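# Free the jammed laminating pouch and lay it flat

## Task

Pull the stuck laminating pouch free of the laminator and leave it lying flat and fully on the tabletop, with none of it resting on or beneath the laminator and with a good distance between it and the laminator's power cord. The rollers are locked and only turn while the RELEASE key is kept pressed. At the end the laminator must stand upright with all of it on the table, and the robot must have released everything and moved away; anything that stays in place only because the robot holds it does not count.

## Robot and tools

ROBOT. Two six-joint arms, left_arm and right_arm, each ending in a two-finger parallel gripper with a wrist camera: cam_left_wrist and cam_right_wrist, both 504x504 pixels. The arm names do not match the left or right side of any picture.

FRAME. Every position and orientation uses one shared scene frame. Its origin is the table centre, the tabletop is at z = +0.020 m, +z is up, and the arms face each other across the table, with left_arm's base on the +y side. Base poses: left_arm (+0.057, +0.466, +0.117) m, quat_wxyz (+0.556, 0, 0, -0.831); right_arm (+0.076, -0.438, +0.140) m, quat_wxyz (+0.722, 0, 0, +0.692). In a gripper's own axes, the fingers stick out along +x and close along y. end_effector_position is the spot between the finger pads, roughly 3 to 4 cm back from the tips. The printed hand position can be slightly wrong, worse when the arm is stretched out.

THE ROW. All motion commands use a row of 16 plain numbers covering both arms, even if one arm stays put: left_arm x, y, z, qw, qx, qy, qz, opening, then right_arm in the same order. x, y, z (metres) and the quaternion (w first) are an absolute target pose for that gripper's end_effector_position and end_effector_quat_wxyz in the scene frame, not an offset. Opening is an absolute value from -1 to 1: +1 is fully open (0.088 m), empty fingers touch near -0.80, and anything lower adds no travel. Going from open to closed needs at least about 0.5 s. A target more than 0.6 m from the arm's last reported position, along any of its gripper's axes, gets the call refused with nothing sent. On each control step the commanded pose is clipped to within 70 mm and 16 degrees of the measured pose; if position and orientation cannot both be met, position wins. To keep an orientation, repeat your own target quaternion rather than the drifted reported one. To park an arm, resend its last reported pose plus the desired opening on every call.

TOOLS.
execute_actions: arguments actions (a list of zero or one item) and optional pictures (boolean, default includes images). An empty list just returns the state. An action is {"rows": [...], "steps": n}: 1 to 15 rows, n from 1 to 15 (default 15), each step 1/30 s, one row per step, the final row reused if rows run out. A wait is {"steps": n} with n up to 300, counted from the previous result, so your thinking time is included.
move: target (one 16-number row) and speed (m/s, 0.002 to 0.5, default 0.25; rotation capped at twice that in rad/s). Each gripper travels straight toward its pose, turning the short way; both paths finish together, taking 0.5 to 10 s, and are cut off at 10 s. The opening is applied at the start. Paths ignore obstacles and the other arm; grippers lag, wander, and may exceed the speed near full extension. The result adds a move: line with the ending (done, off_target, moving, held, fault) and limits (paced means the pose was clipped; held means some steps were blocked, after which the arm can lurch fast), plus each gripper's distance from its pose.
wait: seconds, 0 to 10; nothing new is commanded.
zoom_image: camera (cam_left_wrist or cam_right_wrist) and region [x0, y0, x1, y1] in image pixels from the top-left, at most 504 by 504; gives a closer look at the latest picture.
read_manual: section, only "licences"; returns licence text, no motion.
finished_scene: scene (integer); irreversibly ends the current scene and reports whether the goal was met. Answering without any tool call ends everything.

RESULTS. The state line gives each arm's pose and linear and angular velocities. A pose unreachable line means a clearance check altered or stopped what went to the named arm; HELD marks steps whose row was not fully sent. grip_measured shows the actual finger opening on the command scale (last value in Joint positions is metres); each gripper can read up to about 1 mm off. A Hand target line shows the pose the controller is now heading for. After an action ends the arm only drifts on to its last clipped pose, so check the result and send the remainder. Joint friction can leave the gripper short, slightly tilted, or unmoved by small commands; verify and correct. The simulation keeps running while you compose replies.

GRIPPING. To hold something, command an opening well under grip_measured; the bigger the gap, the harder the squeeze, up to about 34 N per pad. Quick closes press harder and can make the fingers spring open.

LIMITS AND FAULTS. Joint ranges (rad), base to gripper: waist -3.054 to 3.054, shoulder 0.000 to 3.142, elbow 0.000 to 2.356, wrist pitch -1.571 to 1.571, wrist yaw -1.571 to 1.571, wrist roll -3.142 to 3.142. Load limits (N m): waist 17.4, shoulder 21.6, elbow 21.5, wrist pitch 5.67, wrist yaw 5.65, wrist roll 5.3, including carried weight. Reaching one causes a TORQUE FAULT: the arm halts 10 s and drops the rest of the call. Holding loads warms motors: MOTOR HOT appears from 50 °C; at 95 °C an OVER-TEMPERATURE FAULT freezes the arm, and if it stays hot 30 to 60 s it loses power and goes limp.

AVOID. Knocking or placing anything off the table, which fails the job; arms striking or shoving each other; drops, slips, slams and forceful pushes. Contact is harder at higher speed and when the target lies deeper past the contact point. For this job, keep the laminator upright and on the table, press RELEASE while pulling the pouch, then open the grippers and retreat before calling finished_scene.

Each tool is called by a JSON object that holds its "api" and its "payload", one argument or row to a line.

## Session

{"api": "execute_actions", "payload": {
  "actions": []
}}

Scene clock: 0.00 s of 5200.00 s.
left_arm: end_effector_position=(+0.0315, +0.2706, +0.4047) grip_measured=+0.834 end_effector_quat_wxyz=(+0.590, +0.491, -0.060, -0.638) end_effector_velocity=(+0.002, +0.002, -0.004) end_effector_angular_velocity=(+0.020, -0.026, -0.001) | right_arm: end_effector_position=(-0.0554, -0.2656, +0.1731) grip_measured=+0.824 end_effector_quat_wxyz=(-0.026, -0.332, +0.744, +0.579) end_effector_velocity=(-0.000, -0.002, +0.004) end_effector_angular_velocity=(-0.039, -0.009, -0.016)
Joint positions: left_arm=[-0.224  0.757  1.078 -1.101 -0.662  0.363  0.08 ] | right_arm=[ 0.1    2.121  0.939 -1.333 -0.94  -0.685  0.079]
Joint velocities: left_arm=[-0.002  0.002 -0.002 -0.022 -0.007  0.007 -0.   ] | right_arm=[-0.002 -0.002 -0.002 -0.022 -0.007  0.022 -0.   ]
Motor temperatures (°C, as the motors report them): left_arm=[24 23 20 22 24 21] | right_arm=[21 22 22 22 20 24]
Heat: left arm: hottest waist 24 °C (+0.0 °C/min); right arm: hottest wrist roll 24 °C (+0.0 °C/min).
Hand target (left_arm): +0.032, +0.271, +0.405; +0.590, +0.491, -0.060, -0.638
Hand target (right_arm): -0.055, -0.266, +0.173; -0.026, -0.332, +0.744, +0.579

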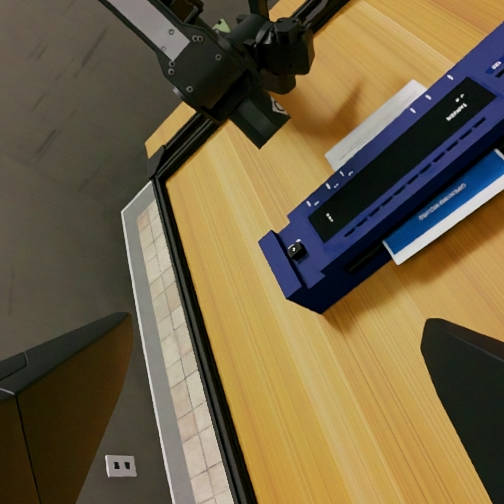

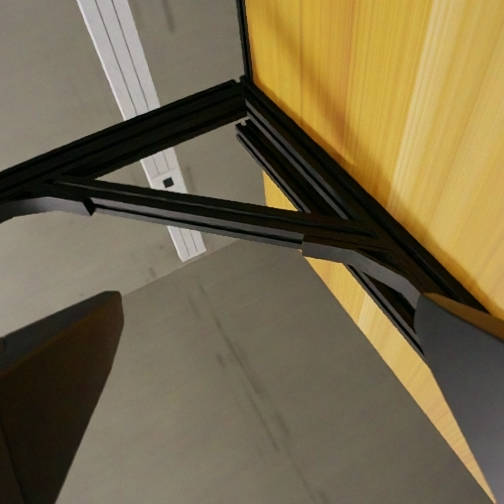

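{"api": "move", "payload": {
  "target": [0.0,0.2,0.45,0.612,0.354,0.354,-0.612,1,0.03,-0.22,0.40,0.612,-0.354,0.354,0.612,1],
  "speed": 0.3
}}

Scene clock: 7.90 s of 5200.00 s.
left_arm: end_effector_position=(+0.0014, +0.2023, +0.4494) grip_measured=+0.997 end_effector_quat_wxyz=(+0.611, +0.357, +0.351, -0.613) end_effector_velocity=(+0.002, +0.001, +0.002) end_effector_angular_velocity=(-0.004, -0.009, -0.000) | right_arm: end_effector_position=(+0.0291, -0.2196, +0.3996) grip_measured=+0.988 end_effector_quat_wxyz=(+0.608, -0.353, +0.357, +0.614) end_effector_velocity=(+0.002, -0.002, +0.002) end_effector_angular_velocity=(+0.004, -0.009, +0.000)
Joint positions: left_arm=[ 0.106  1.376  1.822 -1.512 -0.143 -0.239  0.088] | right_arm=[ 0.35   1.071  1.301 -1.3    0.141  0.271  0.087]
Joint velocities: left_arm=[ 0.002 -0.002  0.007 -0.007 -0.007  0.007 -0.   ] | right_arm=[-0.002 -0.007  0.002 -0.007  0.007 -0.007 -0.   ]
Motor temperatures (°C, as the motors report them): left_arm=[24 23 21 23 24 21] | right_arm=[21 23 23 23 20 24]
Heat: left arm: hottest waist 24 °C (+0.0 °C/min); right arm: hottest wrist roll 24 °C (+0.0 °C/min).
Hand target (left_arm): +0.000, +0.200, +0.450; +0.610, +0.354, +0.355, -0.613
Hand target (right_arm): +0.029, -0.220, +0.402; +0.610, -0.350, +0.355, +0.615
Off the commanded pose (left_arm): 0.003 m, 1 deg.
Off the commanded pose (right_arm): 0.001 m, 1 deg.
After step 90, 1.87 s passed at rest.
move: done

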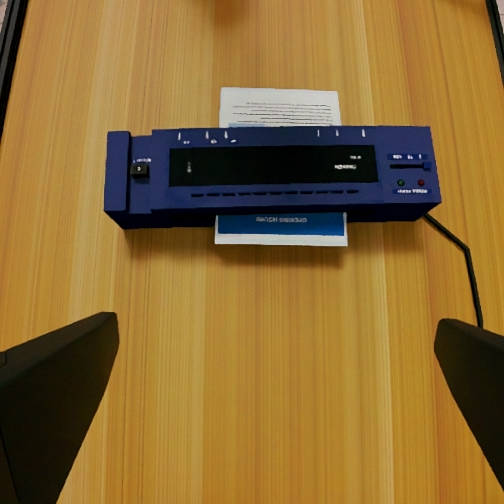

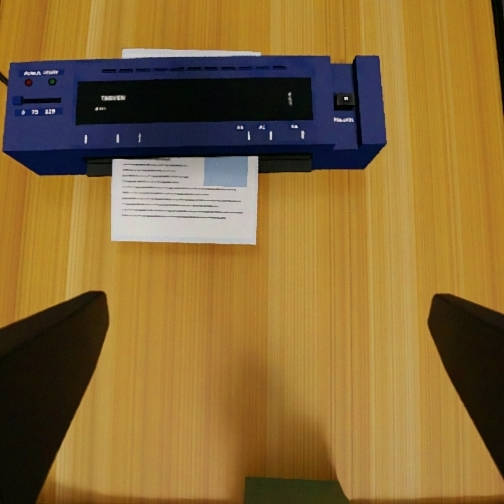

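{"api": "move", "payload": {
  "target": [0.125,0.06,0.25,0.579,0.406,0.406,-0.579,-1,-0.05,-0.21,0.13,0.354,-0.612,-0.354,0.612,0.3],
  "speed": 0.3
}}

Scene clock: 34.47 s of 5200.00 s.
left_arm: end_effector_position=(+0.1247, +0.0665, +0.2507) grip_measured=-0.798 end_effector_quat_wxyz=(+0.579, +0.407, +0.409, -0.576) end_effector_velocity=(+0.003, +0.006, +0.000) end_effector_angular_velocity=(+0.021, -0.015, +0.017) | right_arm: end_effector_position=(-0.0532, -0.2088, +0.1316) grip_measured=+0.300 end_effector_quat_wxyz=(+0.358, -0.605, -0.352, +0.618) end_effector_velocity=(+0.003, -0.002, -0.003) end_effector_angular_velocity=(+0.003, -0.024, +0.008)
Joint positions: left_arm=[ 0.584  1.809  1.488 -0.914  0.063  0.176  0.   ] | right_arm=[ 0.958  1.784  0.116  0.924  0.752 -0.986  0.054]
Joint velocities: left_arm=[ 0.002 -0.007 -0.002 -0.022 -0.022 -0.007  0.   ] | right_arm=[ 0.002  0.027 -0.012  0.037  0.007 -0.022 -0.   ]
Motor temperatures (°C, as the motors report them): left_arm=[24 24 24 24 24 22] | right_arm=[21 23 26 24 20 24]
Heat: left arm: hottest waist 24 °C (+0.0 °C/min); right arm: hottest elbow 26 °C (+3.5 °C/min).
Hand target (left_arm): +0.125, +0.063, +0.250; +0.577, +0.406, +0.408, -0.579
Hand target (right_arm): -0.051, -0.211, +0.129; -0.353, +0.611, +0.354, -0.614
Off the commanded pose (left_arm): 0.007 m, 0 deg.
Off the commanded pose (right_arm): 0.004 m, 1 deg.
After step 90, 20.23 s passed at rest.
move: done

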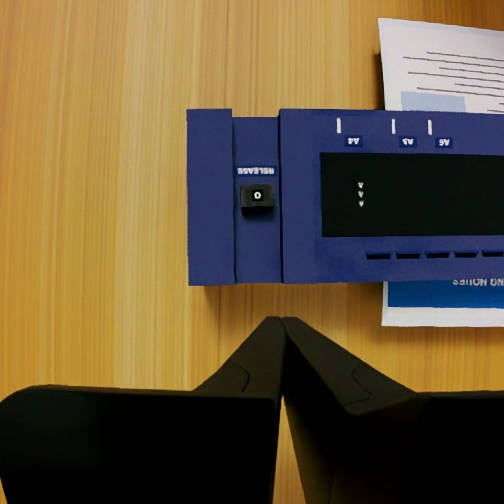

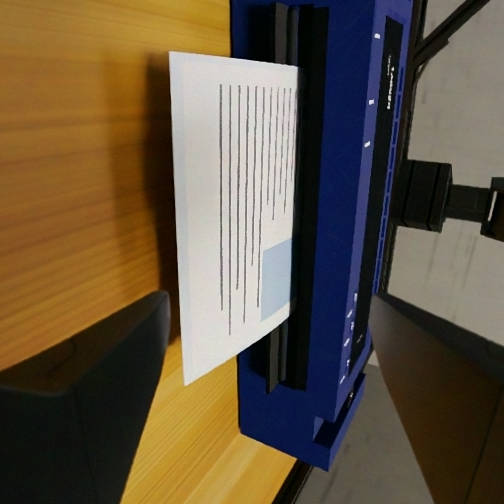

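{"api": "move", "payload": {
  "target": [0.13,0.015,0.18,0.579,0.406,0.406,-0.579,-1,-0.08,-0.18,0.082,0.354,-0.683,-0.183,0.613,0.02],
  "speed": 0.2
}}

Scene clock: 57.47 s of 5200.00 s.
left_arm: end_effector_position=(+0.1307, +0.0189, +0.1828) grip_measured=-0.798 end_effector_quat_wxyz=(+0.579, +0.406, +0.405, -0.580) end_effector_velocity=(+0.001, +0.007, -0.003) end_effector_angular_velocity=(+0.030, -0.018, -0.002) | right_arm: end_effector_position=(-0.0811, -0.1797, +0.0852) grip_measured=+0.020 end_effector_quat_wxyz=(+0.358, -0.679, -0.186, +0.613) end_effector_velocity=(+0.001, +0.001, +0.001) end_effector_angular_velocity=(+0.005, -0.001, -0.011)
Joint positions: left_arm=[ 0.577  2.032  1.515 -0.711  0.063  0.176  0.   ] | right_arm=[ 0.916  1.965  0.526  0.281  0.702 -0.585  0.04 ]
Joint velocities: left_arm=[-0.002 -0.002 -0.007 -0.022 -0.022  0.007  0.   ] | right_arm=[-0.002 -0.002  0.002 -0.007  0.007  0.007 -0.   ]
Motor temperatures (°C, as the motors report them): left_arm=[24 27 27 24 24 22] | right_arm=[21 23 25 26 21 24]
Heat: left arm: hottest shoulder 27 °C (+3.1 °C/min); right arm: hottest wrist pitch 26 °C (+2.1 °C/min).
Hand target (left_arm): +0.130, +0.015, +0.180; +0.579, +0.406, +0.406, -0.579
Hand target (right_arm): -0.080, -0.180, +0.081; -0.355, +0.683, +0.182, -0.612
Off the commanded pose (left_arm): 0.005 m, 0 deg.
Off the commanded pose (right_arm): 0.003 m, 1 deg.
After step 90, 18.53 s passed at rest.
move: done

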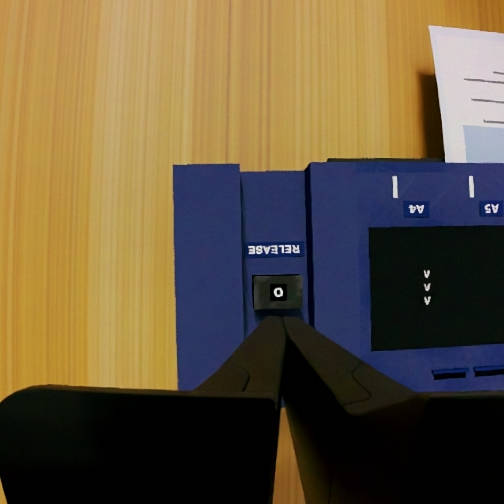

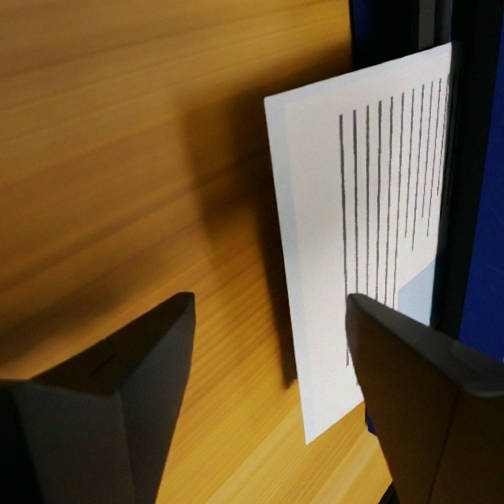

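{"api": "move", "payload": {
  "target": [0.13,0.003,0.158,0.579,0.406,0.406,-0.579,-1,-0.068,-0.153,0.07,0.354,-0.683,-0.183,0.613,0.02],
  "speed": 0.1
}}

Scene clock: 68.70 s of 5200.00 s.
left_arm: end_effector_position=(+0.1300, +0.0063, +0.1613) grip_measured=-0.798 end_effector_quat_wxyz=(+0.578, +0.406, +0.405, -0.581) end_effector_velocity=(-0.001, +0.005, -0.001) end_effector_angular_velocity=(+0.023, -0.000, +0.007) | right_arm: end_effector_position=(-0.0688, -0.1527, +0.0739) grip_measured=+0.020 end_effector_quat_wxyz=(+0.359, -0.679, -0.185, +0.614) end_effector_velocity=(+0.003, -0.001, -0.001) end_effector_angular_velocity=(-0.003, -0.008, -0.011)
Joint positions: left_arm=[ 0.57   2.101  1.531 -0.657  0.063  0.173  0.   ] | right_arm=[ 0.801  2.043  0.545  0.422  0.65  -0.714  0.04 ]
Joint velocities: left_arm=[-0.002 -0.002 -0.002 -0.022 -0.007 -0.007  0.   ] | right_arm=[-0.002  0.002 -0.002 -0.007  0.007  0.007  0.   ]
Motor temperatures (°C, as the motors report them): left_arm=[24 29 28 25 24 22] | right_arm=[21 24 25 26 20 24]
Heat: left arm: hottest shoulder 29 °C (+5.0 °C/min); right arm: hottest wrist pitch 26 °C (+2.0 °C/min).
Hand target (left_arm): +0.130, +0.003, +0.158; +0.579, +0.406, +0.406, -0.579
Hand target (right_arm): -0.068, -0.153, +0.070; -0.354, +0.683, +0.183, -0.613
Off the commanded pose (left_arm): 0.005 m, 0 deg.
Off the commanded pose (right_arm): 0.004 m, 1 deg.
After step 90, 7.30 s passed at rest.
move: done

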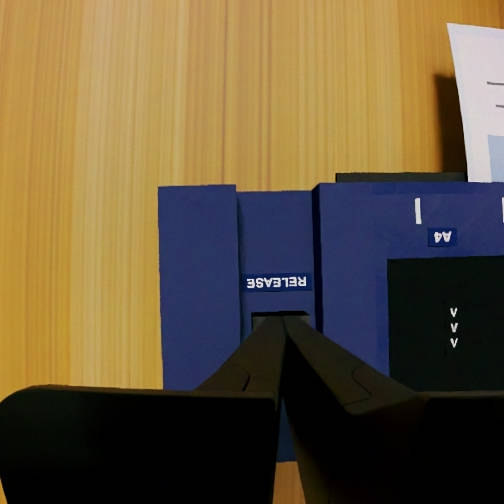

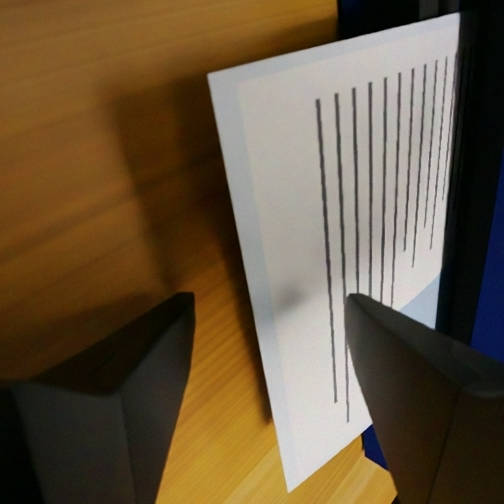

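{"api": "move", "payload": {
  "target": [0.13,0.003,0.146,0.579,0.406,0.406,-0.579,-1,-0.064,-0.13,0.069,0.354,-0.683,-0.183,0.613,0.02],
  "speed": 0.05
}}

Scene clock: 74.73 s of 5200.00 s.
left_arm: end_effector_position=(+0.1311, +0.0001, +0.1563) grip_measured=-0.798 end_effector_quat_wxyz=(+0.583, +0.401, +0.398, -0.584) end_effector_velocity=(+0.003, -0.002, +0.002) end_effector_angular_velocity=(-0.008, -0.020, +0.012) | right_arm: end_effector_position=(-0.0653, -0.1307, +0.0726) grip_measured=+0.021 end_effector_quat_wxyz=(+0.357, -0.679, -0.185, +0.614) end_effector_velocity=(-0.002, +0.005, +0.004) end_effector_angular_velocity=(+0.021, -0.003, +0.009)
Joint positions: left_arm=[ 0.57   2.117  1.527 -0.616  0.063  0.172  0.   ] | right_arm=[ 0.733  2.074  0.595  0.445  0.614 -0.789  0.04 ]
Joint velocities: left_arm=[-0.002 -0.002  0.002  0.007 -0.022 -0.007  0.   ] | right_arm=[-0.002 -0.002  0.002  0.022  0.007 -0.022  0.   ]
Motor temperatures (°C, as the motors report them): left_arm=[24 29 28 25 24 22] | right_arm=[21 24 25 26 20 24]
Heat: left arm: hottest shoulder 29 °C (+5.0 °C/min); right arm: hottest wrist pitch 26 °C (+2.0 °C/min).
Hand target (left_arm): +0.130, +0.003, +0.146; +0.579, +0.406, +0.406, -0.579
Hand target (right_arm): -0.064, -0.130, +0.069; -0.354, +0.682, +0.183, -0.613
Off the commanded pose (left_arm): 0.011 m, 1 deg.
Off the commanded pose (right_arm): 0.004 m, 1 deg.
After step 90, 2.20 s passed at rest.
move: off_target (left_arm)

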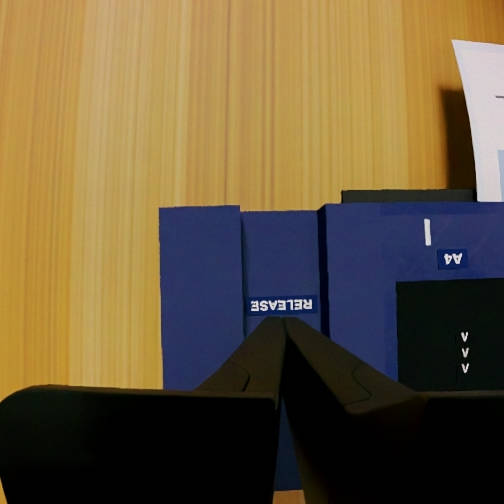

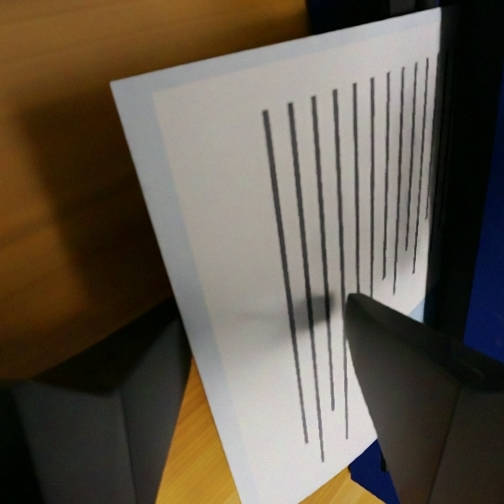

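{"api": "move", "payload": {
  "target": [0.13,0.008,0.152,0.579,0.406,0.406,-0.579,-1,-0.062,-0.116,0.073,0.354,-0.683,-0.183,0.613,0.02],
  "speed": 0.04
}}

{"api": "move", "payload": {
  "target": [0.13,0.010,0.14,0.579,0.406,0.406,-0.579,-1,-0.062,-0.116,0.073,0.354,-0.683,-0.183,0.613,-1],
  "speed": 0.03
}}

Scene clock: 79.50 s of 5200.00 s.
left_arm: end_effector_position=(+0.1302, +0.0050, +0.1517) grip_measured=-0.798 end_effector_quat_wxyz=(+0.578, +0.405, +0.404, -0.581) end_effector_velocity=(-0.005, +0.004, +0.001) end_effector_angular_velocity=(+0.016, +0.007, -0.017) | right_arm: end_effector_position=(-0.0656, -0.1217, +0.0728) grip_measured=+0.020 end_effector_quat_wxyz=(+0.346, -0.681, -0.185, +0.619) end_effector_velocity=(+0.002, -0.001, -0.001) end_effector_angular_velocity=(-0.008, +0.005, -0.009)
Joint positions: left_arm=[ 0.57   2.117  1.514 -0.621  0.063  0.172  0.   ] | right_arm=[ 0.704  2.077  0.624  0.427  0.581 -0.828  0.04 ]
Joint velocities: left_arm=[-0.007 -0.007 -0.002 -0.022  0.007  0.007  0.   ] | right_arm=[-0.007 -0.002 -0.002 -0.007 -0.007  0.007 -0.   ]
Motor temperatures (°C, as the motors report them): left_arm=[24 30 28 25 24 22] | right_arm=[21 24 25 26 20 24]
Heat: left arm: hottest shoulder 30 °C (+6.0 °C/min); right arm: hottest wrist pitch 26 °C (+1.0 °C/min).
Hand target (left_arm): +0.130, +0.008, +0.152; +0.579, +0.406, +0.406, -0.579
Hand target (right_arm): -0.062, -0.116, +0.073; -0.354, +0.683, +0.183, -0.613
Off the commanded pose (left_arm): 0.003 m, 0 deg.
Off the commanded pose (right_arm): 0.007 m, 1 deg.
After step 90, 0.93 s passed at rest.
move: done

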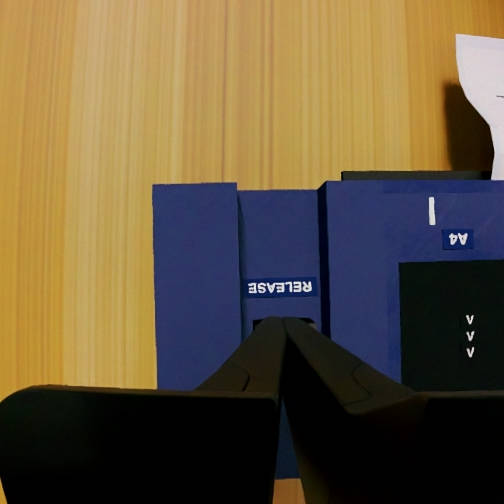

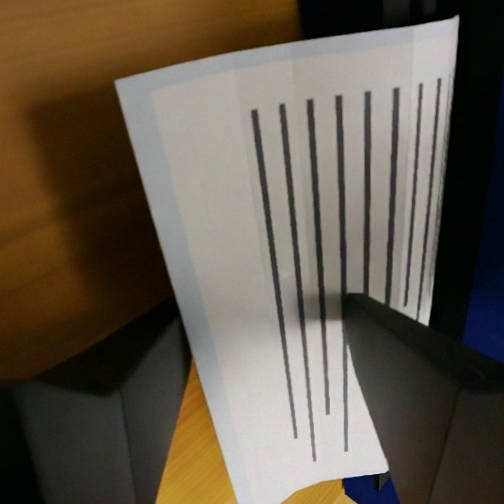

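Scene clock: 80.20 s of 5200.00 s.
left_arm: end_effector_position=(+0.1298, +0.0071, +0.1444) grip_measured=-0.798 end_effector_quat_wxyz=(+0.580, +0.404, +0.402, -0.582) end_effector_velocity=(-0.003, +0.003, -0.002) end_effector_angular_velocity=(+0.011, +0.011, +0.002) | right_arm: end_effector_position=(-0.0684, -0.1232, +0.0719) grip_measured=-0.759 end_effector_quat_wxyz=(+0.334, -0.683, -0.191, +0.621) end_effector_velocity=(+0.001, +0.001, -0.000) end_effector_angular_velocity=(-0.007, -0.002, +0.002)
Joint positions: left_arm=[ 0.57   2.117  1.481 -0.584  0.063  0.172  0.   ] | right_arm=[ 0.71   2.077  0.624  0.425  0.572 -0.846  0.002]
Joint velocities: left_arm=[-0.002 -0.002 -0.007 -0.007  0.007 -0.007  0.   ] | right_arm=[-0.007 -0.002  0.002 -0.007 -0.007 -0.007 -0.   ]
Motor temperatures (°C, as the motors report them): left_arm=[24 30 28 25 24 22] | right_arm=[21 24 25 26 21 24]
Heat: left arm: hottest shoulder 30 °C (+6.1 °C/min); right arm: hottest wrist pitch 26 °C (+1.0 °C/min).
Hand target (left_arm): +0.130, +0.010, +0.140; +0.579, +0.406, +0.406, -0.579
Hand target (right_arm): -0.062, -0.116, +0.073; -0.354, +0.683, +0.183, -0.613
Off the commanded pose (left_arm): 0.005 m, 1 deg.
Off the commanded pose (right_arm): 0.010 m, 3 deg.
move: off_target (right_arm)

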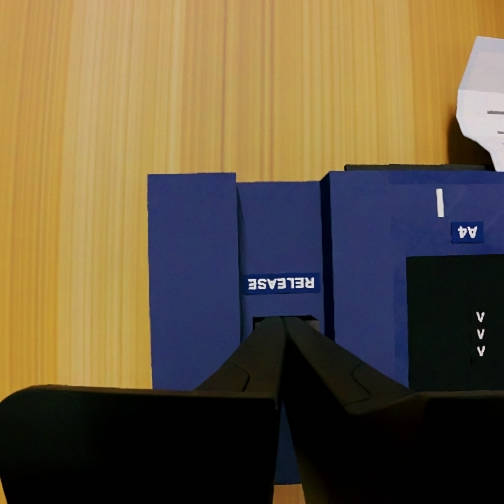

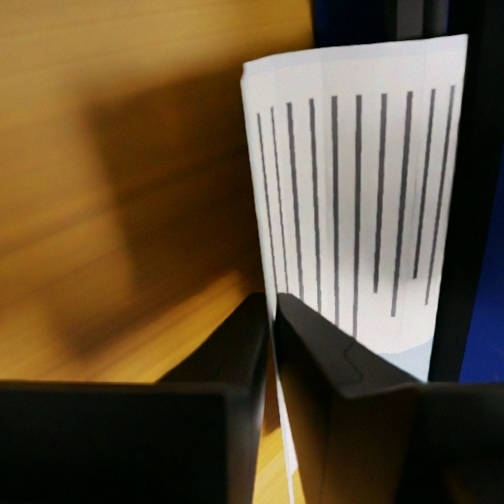

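{"api": "move", "payload": {
  "target": [0.13,0.011,0.131,0.579,0.406,0.406,-0.579,-1,-0.067,-0.135,0.08,0.354,-0.683,-0.183,0.613,-1],
  "speed": 0.02
}}

{"api": "move", "payload": {
  "target": [0.13,0.011,0.131,0.579,0.406,0.406,-0.579,-1,-0.067,-0.165,0.083,0.354,-0.683,-0.183,0.613,-1],
  "speed": 0.02
}}

Scene clock: 89.03 s of 5200.00 s.
left_arm: end_effector_position=(+0.1300, +0.0060, +0.1410) grip_measured=-0.798 end_effector_quat_wxyz=(+0.583, +0.401, +0.397, -0.585) end_effector_velocity=(+0.002, +0.002, +0.002) end_effector_angular_velocity=(+0.004, +0.002, +0.026) | right_arm: end_effector_position=(-0.0692, -0.1351, +0.0774) grip_measured=-0.756 end_effector_quat_wxyz=(+0.342, -0.685, -0.189, +0.615) end_effector_velocity=(+0.002, -0.003, -0.001) end_effector_angular_velocity=(-0.016, -0.001, -0.004)
Joint positions: left_arm=[ 0.57   2.117  1.462 -0.55   0.063  0.172  0.   ] | right_arm=[ 0.749  2.042  0.599  0.386  0.61  -0.794  0.002]
Joint velocities: left_arm=[ 0.002 -0.007 -0.002 -0.007 -0.007 -0.022  0.   ] | right_arm=[-0.002 -0.007 -0.002 -0.022 -0.007  0.007 -0.   ]
Motor temperatures (°C, as the motors report them): left_arm=[24 32 27 25 24 22] | right_arm=[21 25 25 27 21 24]
Heat: left arm: hottest shoulder 32 °C (+8.1 °C/min); right arm: hottest wrist pitch 27 °C (+1.0 °C/min).
Hand target (left_arm): +0.130, +0.011, +0.131; +0.579, +0.406, +0.406, -0.579
Hand target (right_arm): -0.067, -0.135, +0.080; -0.354, +0.682, +0.183, -0.613
Off the commanded pose (left_arm): 0.011 m, 1 deg.
Off the commanded pose (right_arm): 0.003 m, 2 deg.
move: off_target (left_arm)

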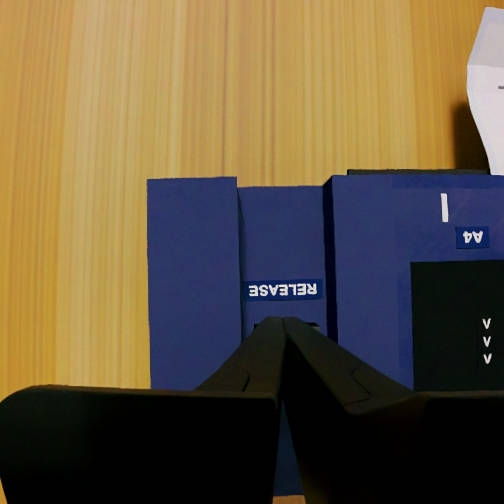

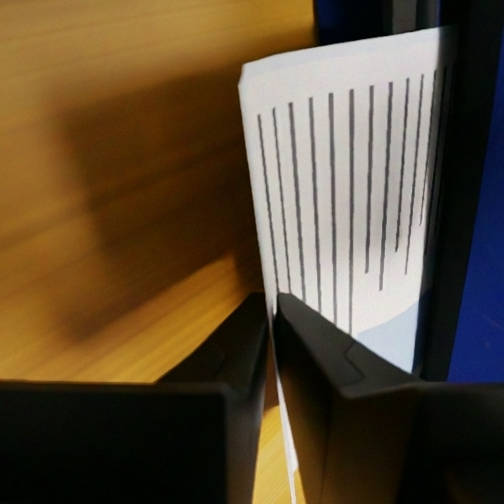

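Scene clock: 90.83 s of 5200.00 s.
left_arm: end_effector_position=(+0.1291, +0.0037, +0.1418) grip_measured=-0.798 end_effector_quat_wxyz=(+0.584, +0.398, +0.393, -0.588) end_effector_velocity=(-0.002, +0.000, +0.001) end_effector_angular_velocity=(+0.001, +0.015, +0.015) | right_arm: end_effector_position=(-0.0699, -0.1484, +0.0926) grip_measured=-0.737 end_effector_quat_wxyz=(+0.376, -0.673, -0.189, +0.609) end_effector_velocity=(-0.001, -0.004, -0.001) end_effector_angular_velocity=(-0.011, -0.006, +0.016)
Joint positions: left_arm=[ 0.568  2.117  1.461 -0.538  0.066  0.172  0.   ] | right_arm=[ 0.805  1.973  0.55   0.369  0.679 -0.704  0.003]
Joint velocities: left_arm=[-0.002 -0.002  0.002 -0.007  0.007 -0.022  0.   ] | right_arm=[ 0.007 -0.007 -0.007 -0.007 -0.007 -0.007 -0.   ]
Motor temperatures (°C, as the motors report them): left_arm=[24 32 27 25 24 22] | right_arm=[21 25 25 27 21 24]
Heat: left arm: hottest shoulder 32 °C (+8.0 °C/min); right arm: hottest wrist pitch 27 °C (+1.0 °C/min).
Hand target (left_arm): +0.130, +0.011, +0.131; +0.579, +0.406, +0.406, -0.579
Hand target (right_arm): -0.066, -0.165, +0.083; -0.354, +0.683, +0.183, -0.612
Off the commanded pose (left_arm): 0.013 m, 2 deg.
Off the commanded pose (right_arm): 0.019 m, 3 deg.
move: off_target (left_arm, right_arm)

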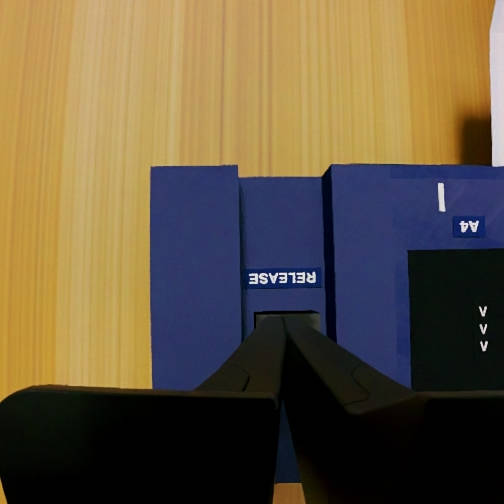

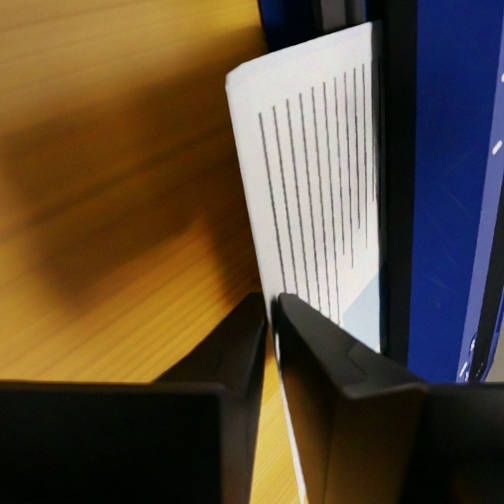

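{"api": "move", "payload": {
  "target": [0.13,0.004,0.118,0.579,0.406,0.406,-0.579,-1,-0.068,-0.147,0.082,0.354,-0.683,-0.183,0.613,-1],
  "speed": 0.02
}}

Scene clock: 96.47 s of 5200.00 s.
left_arm: end_effector_position=(+0.1292, +0.0022, +0.1319) grip_measured=-0.798 end_effector_quat_wxyz=(+0.582, +0.400, +0.396, -0.587) end_effector_velocity=(-0.000, +0.001, -0.003) end_effector_angular_velocity=(+0.006, -0.017, +0.007) | right_arm: end_effector_position=(-0.0711, -0.1472, +0.0868) grip_measured=-0.759 end_effector_quat_wxyz=(+0.353, -0.682, -0.194, +0.610) end_effector_velocity=(-0.003, -0.002, -0.004) end_effector_angular_velocity=(-0.026, +0.023, +0.010)
Joint positions: left_arm=[ 0.568  2.142  1.461 -0.521  0.066  0.172  0.   ] | right_arm=[ 0.795  1.992  0.564  0.362  0.653 -0.746  0.002]
Joint velocities: left_arm=[-0.007  0.002 -0.007  0.007 -0.022 -0.007  0.   ] | right_arm=[-0.002  0.002  0.002 -0.007 -0.037  0.007 -0.   ]
Motor temperatures (°C, as the motors report them): left_arm=[24 33 26 25 24 22] | right_arm=[21 26 25 26 21 24]
Heat: left arm: hottest shoulder 33 °C (+8.1 °C/min); right arm: hottest shoulder 26 °C (+0.0 °C/min).
Hand target (left_arm): +0.130, +0.005, +0.118; +0.579, +0.406, +0.406, -0.579
Hand target (right_arm): -0.068, -0.147, +0.082; -0.354, +0.683, +0.183, -0.612
Off the commanded pose (left_arm): 0.014 m, 2 deg.
Off the commanded pose (right_arm): 0.006 m, 1 deg.
move: off_target (left_arm)

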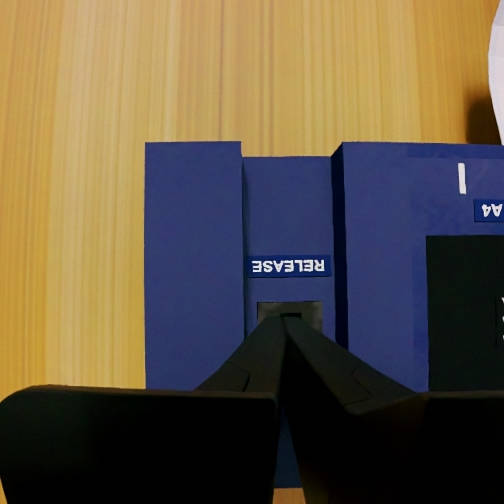

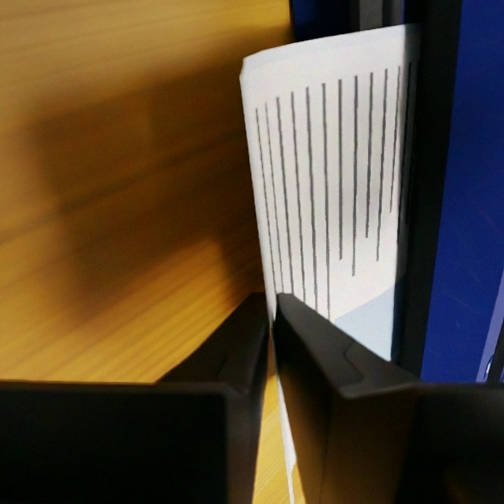

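{"api": "execute_actions", "payload": {
  "actions": [
    {"rows":[[0.13,0.002,0.114,0.579,0.406,0.406,-0.579,-1,-0.068,-0.147,0.082,0.354,-0.683,-0.183,0.613,-1],[0.13,0.002,0.112,0.579,0.406,0.406,-0.579,-1,-0.068,-0.147,0.082,0.354,-0.683,-0.183,0.613,-1],[0.13,0.002,0.110,0.579,0.406,0.406,-0.579,-1,-0.068,-0.147,0.082,0.354,-0.683,-0.183,0.613,-1],[0.13,0.002,0.108,0.579,0.406,0.406,-0.579,-1,-0.068,-0.147,0.082,0.354,-0.683,-0.183,0.613,-1],[0.13,0.002,0.108,0.579,0.406,0.406,-0.579,-1,-0.068,-0.15,0.082,0.354,-0.683,-0.183,0.613,-1],[0.13,0.002,0.108,0.579,0.406,0.406,-0.579,-1,-0.068,-0.153,0.082,0.354,-0.683,-0.183,0.613,-1],[0.13,0.002,0.108,0.579,0.406,0.406,-0.579,-1,-0.068,-0.156,0.082,0.354,-0.683,-0.183,0.613,-1],[0.13,0.002,0.108,0.579,0.406,0.406,-0.579,-1,-0.068,-0.159,0.082,0.354,-0.683,-0.183,0.613,-1],[0.13,0.002,0.108,0.579,0.406,0.406,-0.579,-1,-0.068,-0.162,0.082,0.354,-0.683,-0.183,0.613,-1],[0.13,0.002,0.108,0.579,0.406,0.406,-0.579,-1,-0.068,-0.165,0.082,0.354,-0.683,-0.183,0.613,-1],[0.13,0.002,0.108,0.579,0.406,0.406,-0.579,-1,-0.068,-0.168,0.082,0.354,-0.683,-0.183,0.613,-1],[0.13,0.002,0.108,0.579,0.406,0.406,-0.579,-1,-0.068,-0.171,0.082,0.354,-0.683,-0.183,0.613,-1]],"steps":15}
  ]
}}

{"api": "wait", "payload": {
  "seconds": 0.5
}}

Scene clock: 106.53 s of 5200.00 s.
left_arm: end_effector_position=(+0.1295, -0.0022, +0.1292) grip_measured=-0.798 end_effector_quat_wxyz=(+0.586, +0.395, +0.392, -0.589) end_effector_velocity=(+0.002, +0.004, -0.002) end_effector_angular_velocity=(+0.016, -0.015, +0.013) | right_arm: end_effector_position=(-0.0739, -0.1597, +0.0867) grip_measured=-0.748 end_effector_quat_wxyz=(+0.359, -0.676, -0.192, +0.614) end_effector_velocity=(-0.009, -0.082, -0.031) end_effector_angular_velocity=(-0.200, -0.051, +0.100)
Joint positions: left_arm=[ 0.567  2.152  1.461 -0.494  0.067  0.169  0.   ] | right_arm=[ 0.837  1.977  0.534  0.361  0.669 -0.69   0.002]
Joint velocities: left_arm=[-0.002 -0.002 -0.007 -0.007 -0.022 -0.007  0.   ] | right_arm=[ 0.193 -0.037 -0.105 -0.212 -0.051  0.168 -0.003]
Motor temperatures (°C, as the motors report them): left_arm=[24 32 27 25 24 22] | right_arm=[21 26 25 27 21 24]
Heat: left arm: hottest shoulder 32 °C (+6.1 °C/min); right arm: hottest wrist pitch 27 °C (+1.0 °C/min).
Hand target (left_arm): +0.130, +0.003, +0.109; +0.579, +0.406, +0.406, -0.579
Hand target (right_arm): -0.068, -0.171, +0.082; -0.354, +0.683, +0.183, -0.613
Off the commanded pose (left_arm): 0.022 m, 2 deg.
Off the commanded pose (right_arm): 0.014 m, 1 deg.
Steps of this call (steps 1 to 287: nothing new was sent; steps 288 to 302: all 15 steps of this action). Readings (end_effector_position):
288: left_arm (+0.1292, +0.0022, +0.1314) | right_arm (-0.0741, -0.1477, +0.0858)
289: left_arm (+0.1292, +0.0019, +0.1307) | right_arm (-0.0741, -0.1477, +0.0858)
291: left_arm (+0.1293, +0.0013, +0.1297) | right_arm (-0.0742, -0.1477, +0.0858)
295: left_arm (+0.1293, -0.0011, +0.1292) | right_arm (-0.0742, -0.1499, +0.0852)
302: the state above

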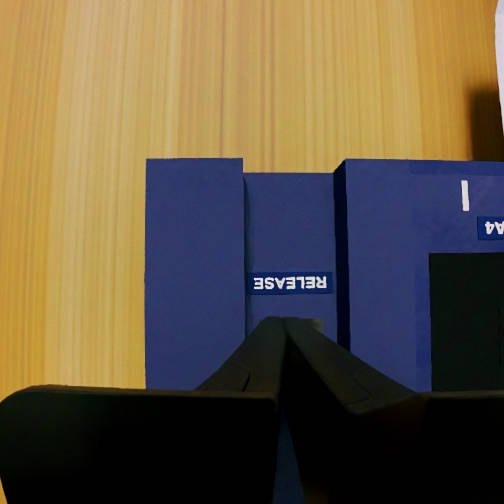

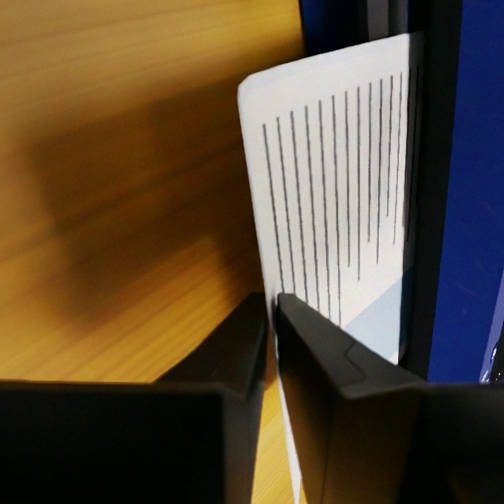

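Scene clock: 107.03 s of 5200.00 s.
left_arm: end_effector_position=(+0.1295, -0.0022, +0.1292) grip_measured=-0.798 end_effector_quat_wxyz=(+0.586, +0.395, +0.392, -0.589) end_effector_velocity=(+0.002, +0.004, -0.002) end_effector_angular_velocity=(+0.016, -0.015, +0.013) | right_arm: end_effector_position=(-0.0740, -0.1662, +0.0843) grip_measured=-0.756 end_effector_quat_wxyz=(+0.351, -0.679, -0.193, +0.614) end_effector_velocity=(+0.003, -0.000, +0.000) end_effector_angular_velocity=(+0.003, +0.005, -0.021)
Joint positions: left_arm=[ 0.567  2.152  1.461 -0.494  0.067  0.169  0.   ] | right_arm=[ 0.853  1.977  0.522  0.352  0.67  -0.681  0.002]
Joint velocities: left_arm=[-0.002 -0.002 -0.007 -0.007 -0.022 -0.007  0.   ] | right_arm=[-0.002 -0.002 -0.002 -0.007  0.007  0.022 -0.   ]
Motor temperatures (°C, as the motors report them): left_arm=[24 32 27 25 24 22] | right_arm=[21 26 25 27 21 24]
Heat: left arm: hottest shoulder 32 °C (+6.0 °C/min); right arm: hottest wrist pitch 27 °C (+1.0 °C/min).
Hand target (left_arm): +0.130, +0.003, +0.109; +0.579, +0.406, +0.406, -0.579
Hand target (right_arm): -0.068, -0.171, +0.082; -0.354, +0.683, +0.183, -0.613
Off the commanded pose (left_arm): 0.022 m, 2 deg.
Off the commanded pose (right_arm): 0.008 m, 1 deg.
Steps of this call (steps 1 to 15: nothing new was sent). Readings (end_effector_position):
1: left_arm (+0.1295, -0.0022, +0.1292) | right_arm (-0.0742, -0.1624, +0.0857)
2: left_arm (+0.1295, -0.0022, +0.1292) | right_arm (-0.0744, -0.1650, +0.0846)
4: left_arm (+0.1295, -0.0022, +0.1292) | right_arm (-0.0739, -0.1662, +0.0842)
8: left_arm (+0.1295, -0.0022, +0.1292) | right_arm (-0.0740, -0.1662, +0.0843)
15: the state above

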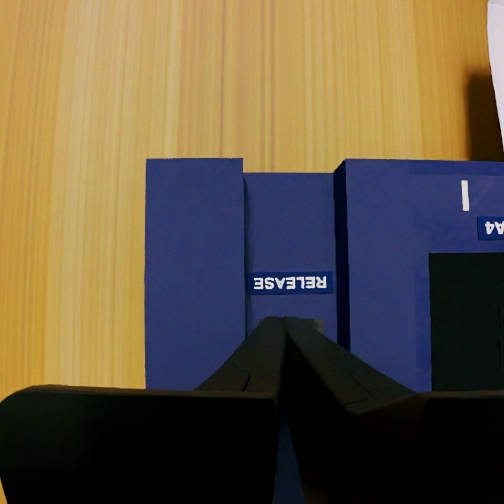

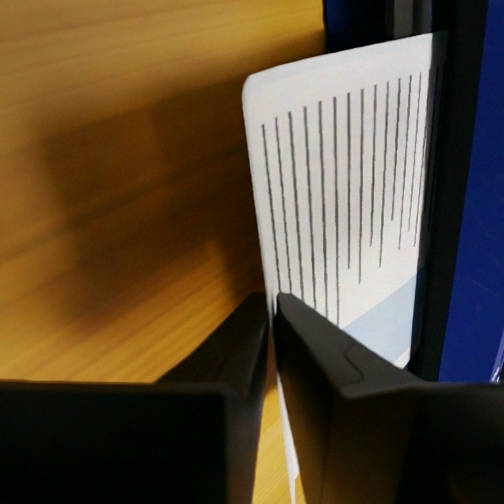

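{"api": "execute_actions", "payload": {
  "actions": [
    {"rows":[[0.13,0.002,0.108,0.579,0.406,0.406,-0.579,-1,-0.07,-0.174,0.082,0.354,-0.683,-0.183,0.613,-1],[0.13,0.002,0.108,0.579,0.406,0.406,-0.579,-1,-0.07,-0.177,0.082,0.354,-0.683,-0.183,0.613,-1],[0.13,0.002,0.108,0.579,0.406,0.406,-0.579,-1,-0.07,-0.18,0.082,0.354,-0.683,-0.183,0.613,-1],[0.13,0.002,0.108,0.579,0.406,0.406,-0.579,-1,-0.07,-0.184,0.082,0.354,-0.683,-0.183,0.613,-1],[0.13,0.002,0.108,0.579,0.406,0.406,-0.579,-1,-0.07,-0.188,0.082,0.354,-0.683,-0.183,0.613,-1],[0.13,0.002,0.108,0.579,0.406,0.406,-0.579,-1,-0.07,-0.192,0.082,0.354,-0.683,-0.183,0.613,-1],[0.13,0.002,0.108,0.579,0.406,0.406,-0.579,-1,-0.07,-0.196,0.082,0.354,-0.683,-0.183,0.613,-1],[0.13,0.002,0.108,0.579,0.406,0.406,-0.579,-1,-0.07,-0.2,0.082,0.354,-0.683,-0.183,0.613,-1],[0.13,0.002,0.108,0.579,0.406,0.406,-0.579,-1,-0.07,-0.204,0.082,0.354,-0.683,-0.183,0.613,-1],[0.13,0.002,0.108,0.579,0.406,0.406,-0.579,-1,-0.07,-0.208,0.082,0.354,-0.683,-0.183,0.613,-1],[0.13,0.002,0.108,0.579,0.406,0.406,-0.579,-1,-0.07,-0.212,0.082,0.354,-0.683,-0.183,0.613,-1],[0.13,0.002,0.108,0.579,0.406,0.406,-0.579,-1,-0.07,-0.216,0.082,0.354,-0.683,-0.183,0.613,-1],[0.13,0.002,0.108,0.579,0.406,0.406,-0.579,-1,-0.07,-0.22,0.082,0.354,-0.683,-0.183,0.613,-1]],"steps":15}
  ]
}}

{"api": "execute_actions", "payload": {
  "actions": [
    {"rows":[[0.13,0.002,0.108,0.579,0.406,0.406,-0.579,-1,-0.07,-0.223,0.082,0.354,-0.683,-0.183,0.613,-1],[0.13,0.002,0.108,0.579,0.406,0.406,-0.579,-1,-0.07,-0.226,0.082,0.354,-0.683,-0.183,0.613,-1],[0.13,0.002,0.108,0.579,0.406,0.406,-0.579,-1,-0.07,-0.23,0.082,0.354,-0.683,-0.183,0.613,-1],[0.13,0.002,0.108,0.579,0.406,0.406,-0.579,-1,-0.07,-0.234,0.082,0.354,-0.683,-0.183,0.613,-1],[0.13,0.002,0.108,0.579,0.406,0.406,-0.579,-1,-0.07,-0.238,0.082,0.354,-0.683,-0.183,0.613,-1],[0.13,0.002,0.108,0.579,0.406,0.406,-0.579,-1,-0.07,-0.242,0.082,0.354,-0.683,-0.183,0.613,-1],[0.13,0.002,0.108,0.579,0.406,0.406,-0.579,-1,-0.07,-0.246,0.082,0.354,-0.683,-0.183,0.613,-1],[0.13,0.002,0.108,0.579,0.406,0.406,-0.579,-1,-0.07,-0.25,0.082,0.354,-0.683,-0.183,0.613,-1],[0.13,0.002,0.108,0.579,0.406,0.406,-0.579,-1,-0.07,-0.254,0.082,0.354,-0.683,-0.183,0.613,-1],[0.13,0.002,0.108,0.579,0.406,0.406,-0.579,-1,-0.07,-0.258,0.082,0.354,-0.683,-0.183,0.613,-1],[0.13,0.002,0.108,0.579,0.406,0.406,-0.579,-1,-0.07,-0.262,0.082,0.354,-0.683,-0.183,0.613,-1],[0.13,0.002,0.108,0.579,0.406,0.406,-0.579,-1,-0.07,-0.265,0.082,0.354,-0.683,-0.183,0.613,-1]],"steps":15}
  ]
}}

Scene clock: 120.97 s of 5200.00 s.
left_arm: end_effector_position=(+0.1293, -0.0035, +0.1290) grip_measured=-0.798 end_effector_quat_wxyz=(+0.587, +0.395, +0.389, -0.590) end_effector_velocity=(-0.000, +0.000, +0.002) end_effector_angular_velocity=(-0.006, -0.005, +0.007) | right_arm: end_effector_position=(-0.0706, -0.2125, +0.0811) grip_measured=-0.761 end_effector_quat_wxyz=(+0.348, -0.687, -0.191, +0.609) end_effector_velocity=(-0.000, -0.100, -0.020) end_effector_angular_velocity=(-0.142, -0.046, +0.085)
Joint positions: left_arm=[ 0.566  2.154  1.461 -0.488  0.065  0.169  0.   ] | right_arm=[ 1.003  1.932  0.436  0.255  0.733 -0.495  0.002]
Joint velocities: left_arm=[-0.002 -0.007 -0.007  0.007 -0.007 -0.007  0.   ] | right_arm=[ 0.325 -0.061 -0.125 -0.286 -0.007  0.344 -0.005]
Motor temperatures (°C, as the motors report them): left_arm=[24 31 26 26 24 22] | right_arm=[21 27 24 26 21 25]
Heat: left arm: hottest shoulder 31 °C (+3.0 °C/min); right arm: hottest shoulder 27 °C (+1.0 °C/min).
Hand target (left_arm): +0.130, +0.003, +0.109; +0.579, +0.406, +0.406, -0.579
Hand target (right_arm): -0.070, -0.220, +0.082; -0.353, +0.682, +0.183, -0.613
Off the commanded pose (left_arm): 0.022 m, 3 deg.
Off the commanded pose (right_arm): 0.008 m, 1 deg.
Steps of this call (steps 1 to 403: nothing new was sent; steps 404 to 418: all 15 steps of this action). Readings (end_effector_position):
404: left_arm (+0.1294, -0.0021, +0.1290) | right_arm (-0.0702, -0.1671, +0.0834)
405: left_arm (+0.1294, -0.0021, +0.1290) | right_arm (-0.0702, -0.1675, +0.0836)
407: left_arm (+0.1293, -0.0029, +0.1293) | right_arm (-0.0702, -0.1690, +0.0851)
411: left_arm (+0.1293, -0.0035, +0.1290) | right_arm (-0.0708, -0.1837, +0.0833)
418: the state above

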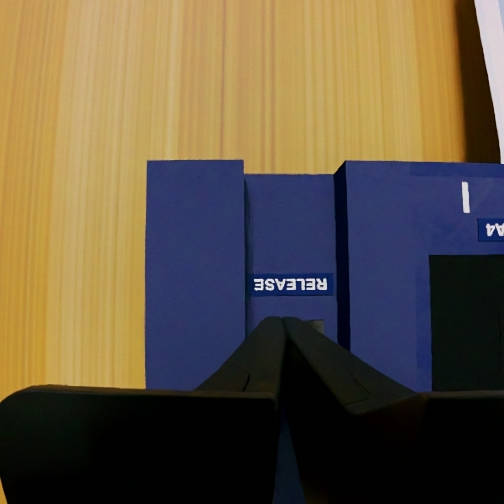

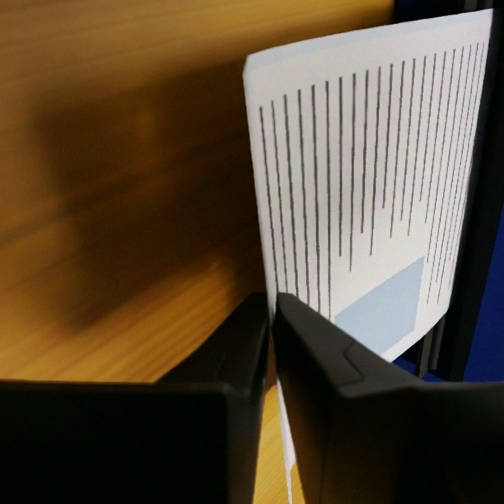

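Scene clock: 121.47 s of 5200.00 s.
left_arm: end_effector_position=(+0.1292, -0.0038, +0.1290) grip_measured=-0.798 end_effector_quat_wxyz=(+0.588, +0.395, +0.388, -0.590) end_effector_velocity=(-0.003, +0.003, -0.000) end_effector_angular_velocity=(+0.018, -0.001, +0.002) | right_arm: end_effector_position=(-0.0674, -0.2610, +0.0805) grip_measured=-0.788 end_effector_quat_wxyz=(+0.346, -0.690, -0.193, +0.606) end_effector_velocity=(+0.006, -0.049, -0.003) end_effector_angular_velocity=(-0.053, -0.030, -0.013)
Joint positions: left_arm=[ 0.565  2.154  1.461 -0.486  0.065  0.169  0.   ] | right_arm=[ 1.209  1.894  0.384  0.071  0.783 -0.224  0.   ]
Joint velocities: left_arm=[-0.007 -0.002  0.002 -0.022 -0.007 -0.007  0.   ] | right_arm=[ 0.208 -0.027  0.002 -0.3   -0.007  0.315 -0.001]
Motor temperatures (°C, as the motors report them): left_arm=[24 31 26 26 24 22] | right_arm=[21 27 24 26 21 25]
Heat: left arm: hottest shoulder 31 °C (+3.0 °C/min); right arm: hottest shoulder 27 °C (+1.0 °C/min).
Hand target (left_arm): +0.130, +0.003, +0.109; +0.579, +0.406, +0.406, -0.579
Hand target (right_arm): -0.070, -0.265, +0.082; -0.352, +0.683, +0.183, -0.613
Off the commanded pose (left_arm): 0.022 m, 3 deg.
Off the commanded pose (right_arm): 0.005 m, 2 deg.
Steps of this call (steps 1 to 15: all 15 steps of this action). Readings (end_effector_position):
1: left_arm (+0.1293, -0.0035, +0.1290) | right_arm (-0.0706, -0.2147, +0.0811)
2: left_arm (+0.1293, -0.0035, +0.1290) | right_arm (-0.0704, -0.2160, +0.0818)
4: left_arm (+0.1293, -0.0036, +0.1291) | right_arm (-0.0701, -0.2183, +0.0844)
8: left_arm (+0.1292, -0.0038, +0.1290) | right_arm (-0.0706, -0.2356, +0.0819)
15: the state above

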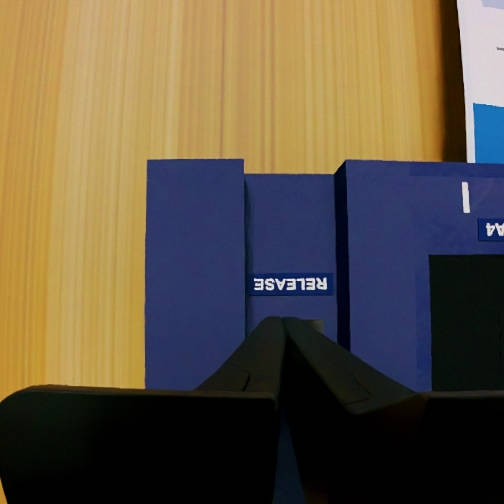

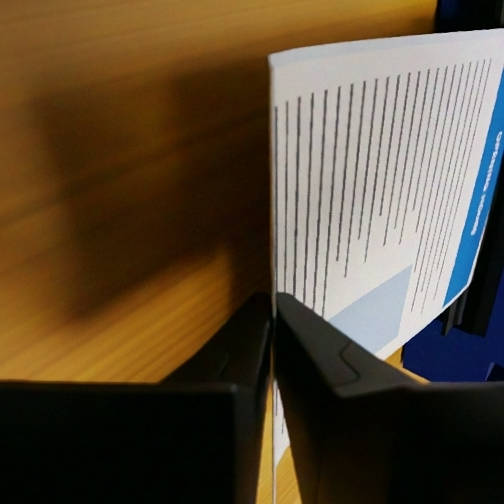

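{"api": "move", "payload": {
  "target": [0.08,0.03,0.33,0.612,0.354,0.354,-0.612,-1,-0.075,-0.30,0.085,0.354,-0.683,-0.183,0.613,-1],
  "speed": 0.12
}}

Scene clock: 128.17 s of 5200.00 s.
left_arm: end_effector_position=(+0.0801, +0.0287, +0.3196) grip_measured=-0.798 end_effector_quat_wxyz=(+0.606, +0.361, +0.361, -0.610) end_effector_velocity=(-0.000, +0.003, -0.002) end_effector_angular_velocity=(+0.014, -0.008, +0.022) | right_arm: end_effector_position=(-0.0719, -0.3001, +0.0837) grip_measured=-0.804 end_effector_quat_wxyz=(+0.353, -0.687, -0.185, +0.608) end_effector_velocity=(+0.002, -0.000, +0.002) end_effector_angular_velocity=(+0.005, -0.013, -0.002)
Joint positions: left_arm=[ 0.458  1.816  1.713 -0.97   0.037  0.061  0.   ] | right_arm=[ 1.417  1.885  0.417 -0.183  0.786  0.097  0.   ]
Joint velocities: left_arm=[-0.007 -0.002 -0.007 -0.007 -0.022 -0.022  0.   ] | right_arm=[ 0.002 -0.002  0.002 -0.022  0.007  0.007  0.   ]
Motor temperatures (°C, as the motors report them): left_arm=[24 32 27 25 24 22] | right_arm=[21 27 24 26 21 25]
Heat: left arm: hottest shoulder 32 °C (+3.0 °C/min); right arm: hottest shoulder 27 °C (+1.0 °C/min).
Hand target (left_arm): +0.080, +0.029, +0.330; +0.613, +0.354, +0.354, -0.612
Hand target (right_arm): -0.075, -0.301, +0.085; -0.354, +0.683, +0.182, -0.612
Off the commanded pose (left_arm): 0.010 m, 1 deg.
Off the commanded pose (right_arm): 0.003 m, 1 deg.
move: off_target (left_arm)

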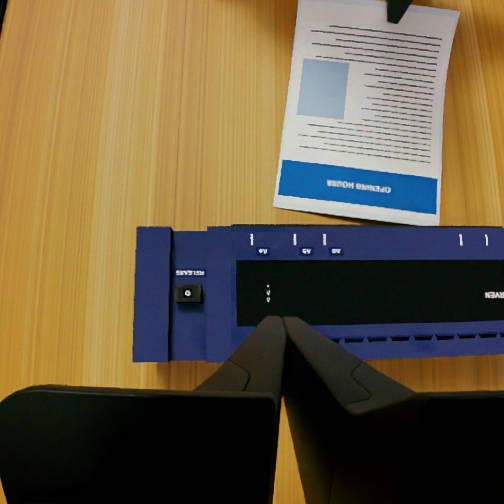

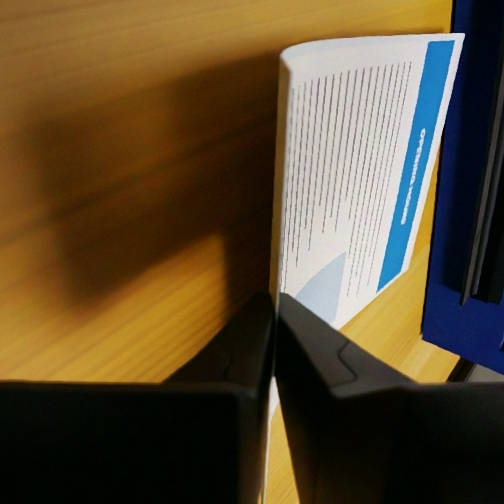

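{"api": "move", "payload": {
  "target": [0.05,0.0,0.34,0.653,0.271,0.271,-0.653,-1,-0.10,-0.322,0.072,0.354,-0.683,-0.183,0.613,-1],
  "speed": 0.1
}}

Scene clock: 131.97 s of 5200.00 s.
left_arm: end_effector_position=(+0.0504, -0.0038, +0.3352) grip_measured=-0.798 end_effector_quat_wxyz=(+0.650, +0.275, +0.274, -0.653) end_effector_velocity=(+0.002, +0.001, -0.001) end_effector_angular_velocity=(-0.003, -0.011, +0.018) | right_arm: end_effector_position=(-0.0979, -0.3194, +0.0755) grip_measured=-0.804 end_effector_quat_wxyz=(+0.357, -0.682, -0.186, +0.611) end_effector_velocity=(+0.003, -0.004, -0.003) end_effector_angular_velocity=(-0.038, -0.010, -0.004)
Joint positions: left_arm=[ 0.376  1.745  1.548 -0.601 -0.007 -0.008  0.   ] | right_arm=[ 1.54   1.996  0.536 -0.301  0.777  0.269  0.   ]
Joint velocities: left_arm=[-0.002 -0.007 -0.012  0.007 -0.022 -0.007  0.   ] | right_arm=[-0.002 -0.002 -0.002 -0.007 -0.037 -0.007  0.   ]
Motor temperatures (°C, as the motors report them): left_arm=[24 33 27 25 24 22] | right_arm=[21 27 24 25 21 25]
Heat: left arm: hottest shoulder 33 °C (+4.0 °C/min); right arm: hottest shoulder 27 °C (+1.0 °C/min).
Hand target (left_arm): +0.050, -0.001, +0.339; +0.654, +0.271, +0.271, -0.652
Hand target (right_arm): -0.100, -0.322, +0.072; -0.354, +0.683, +0.183, -0.612
Off the commanded pose (left_arm): 0.006 m, 1 deg.
Off the commanded pose (right_arm): 0.005 m, 1 deg.
move: done

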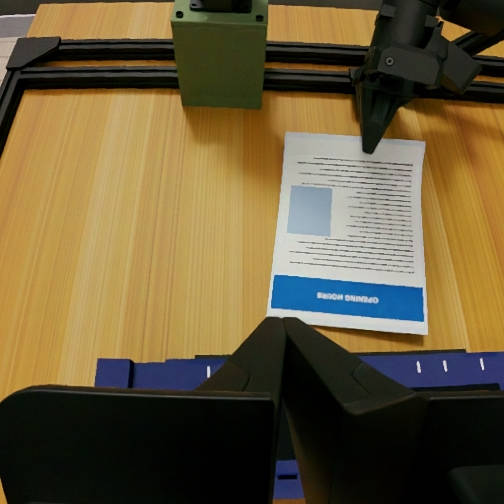

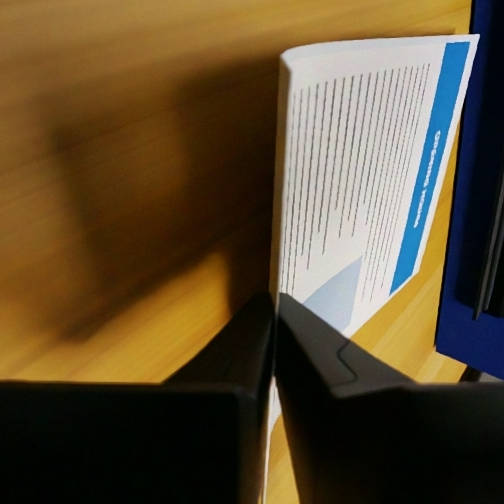

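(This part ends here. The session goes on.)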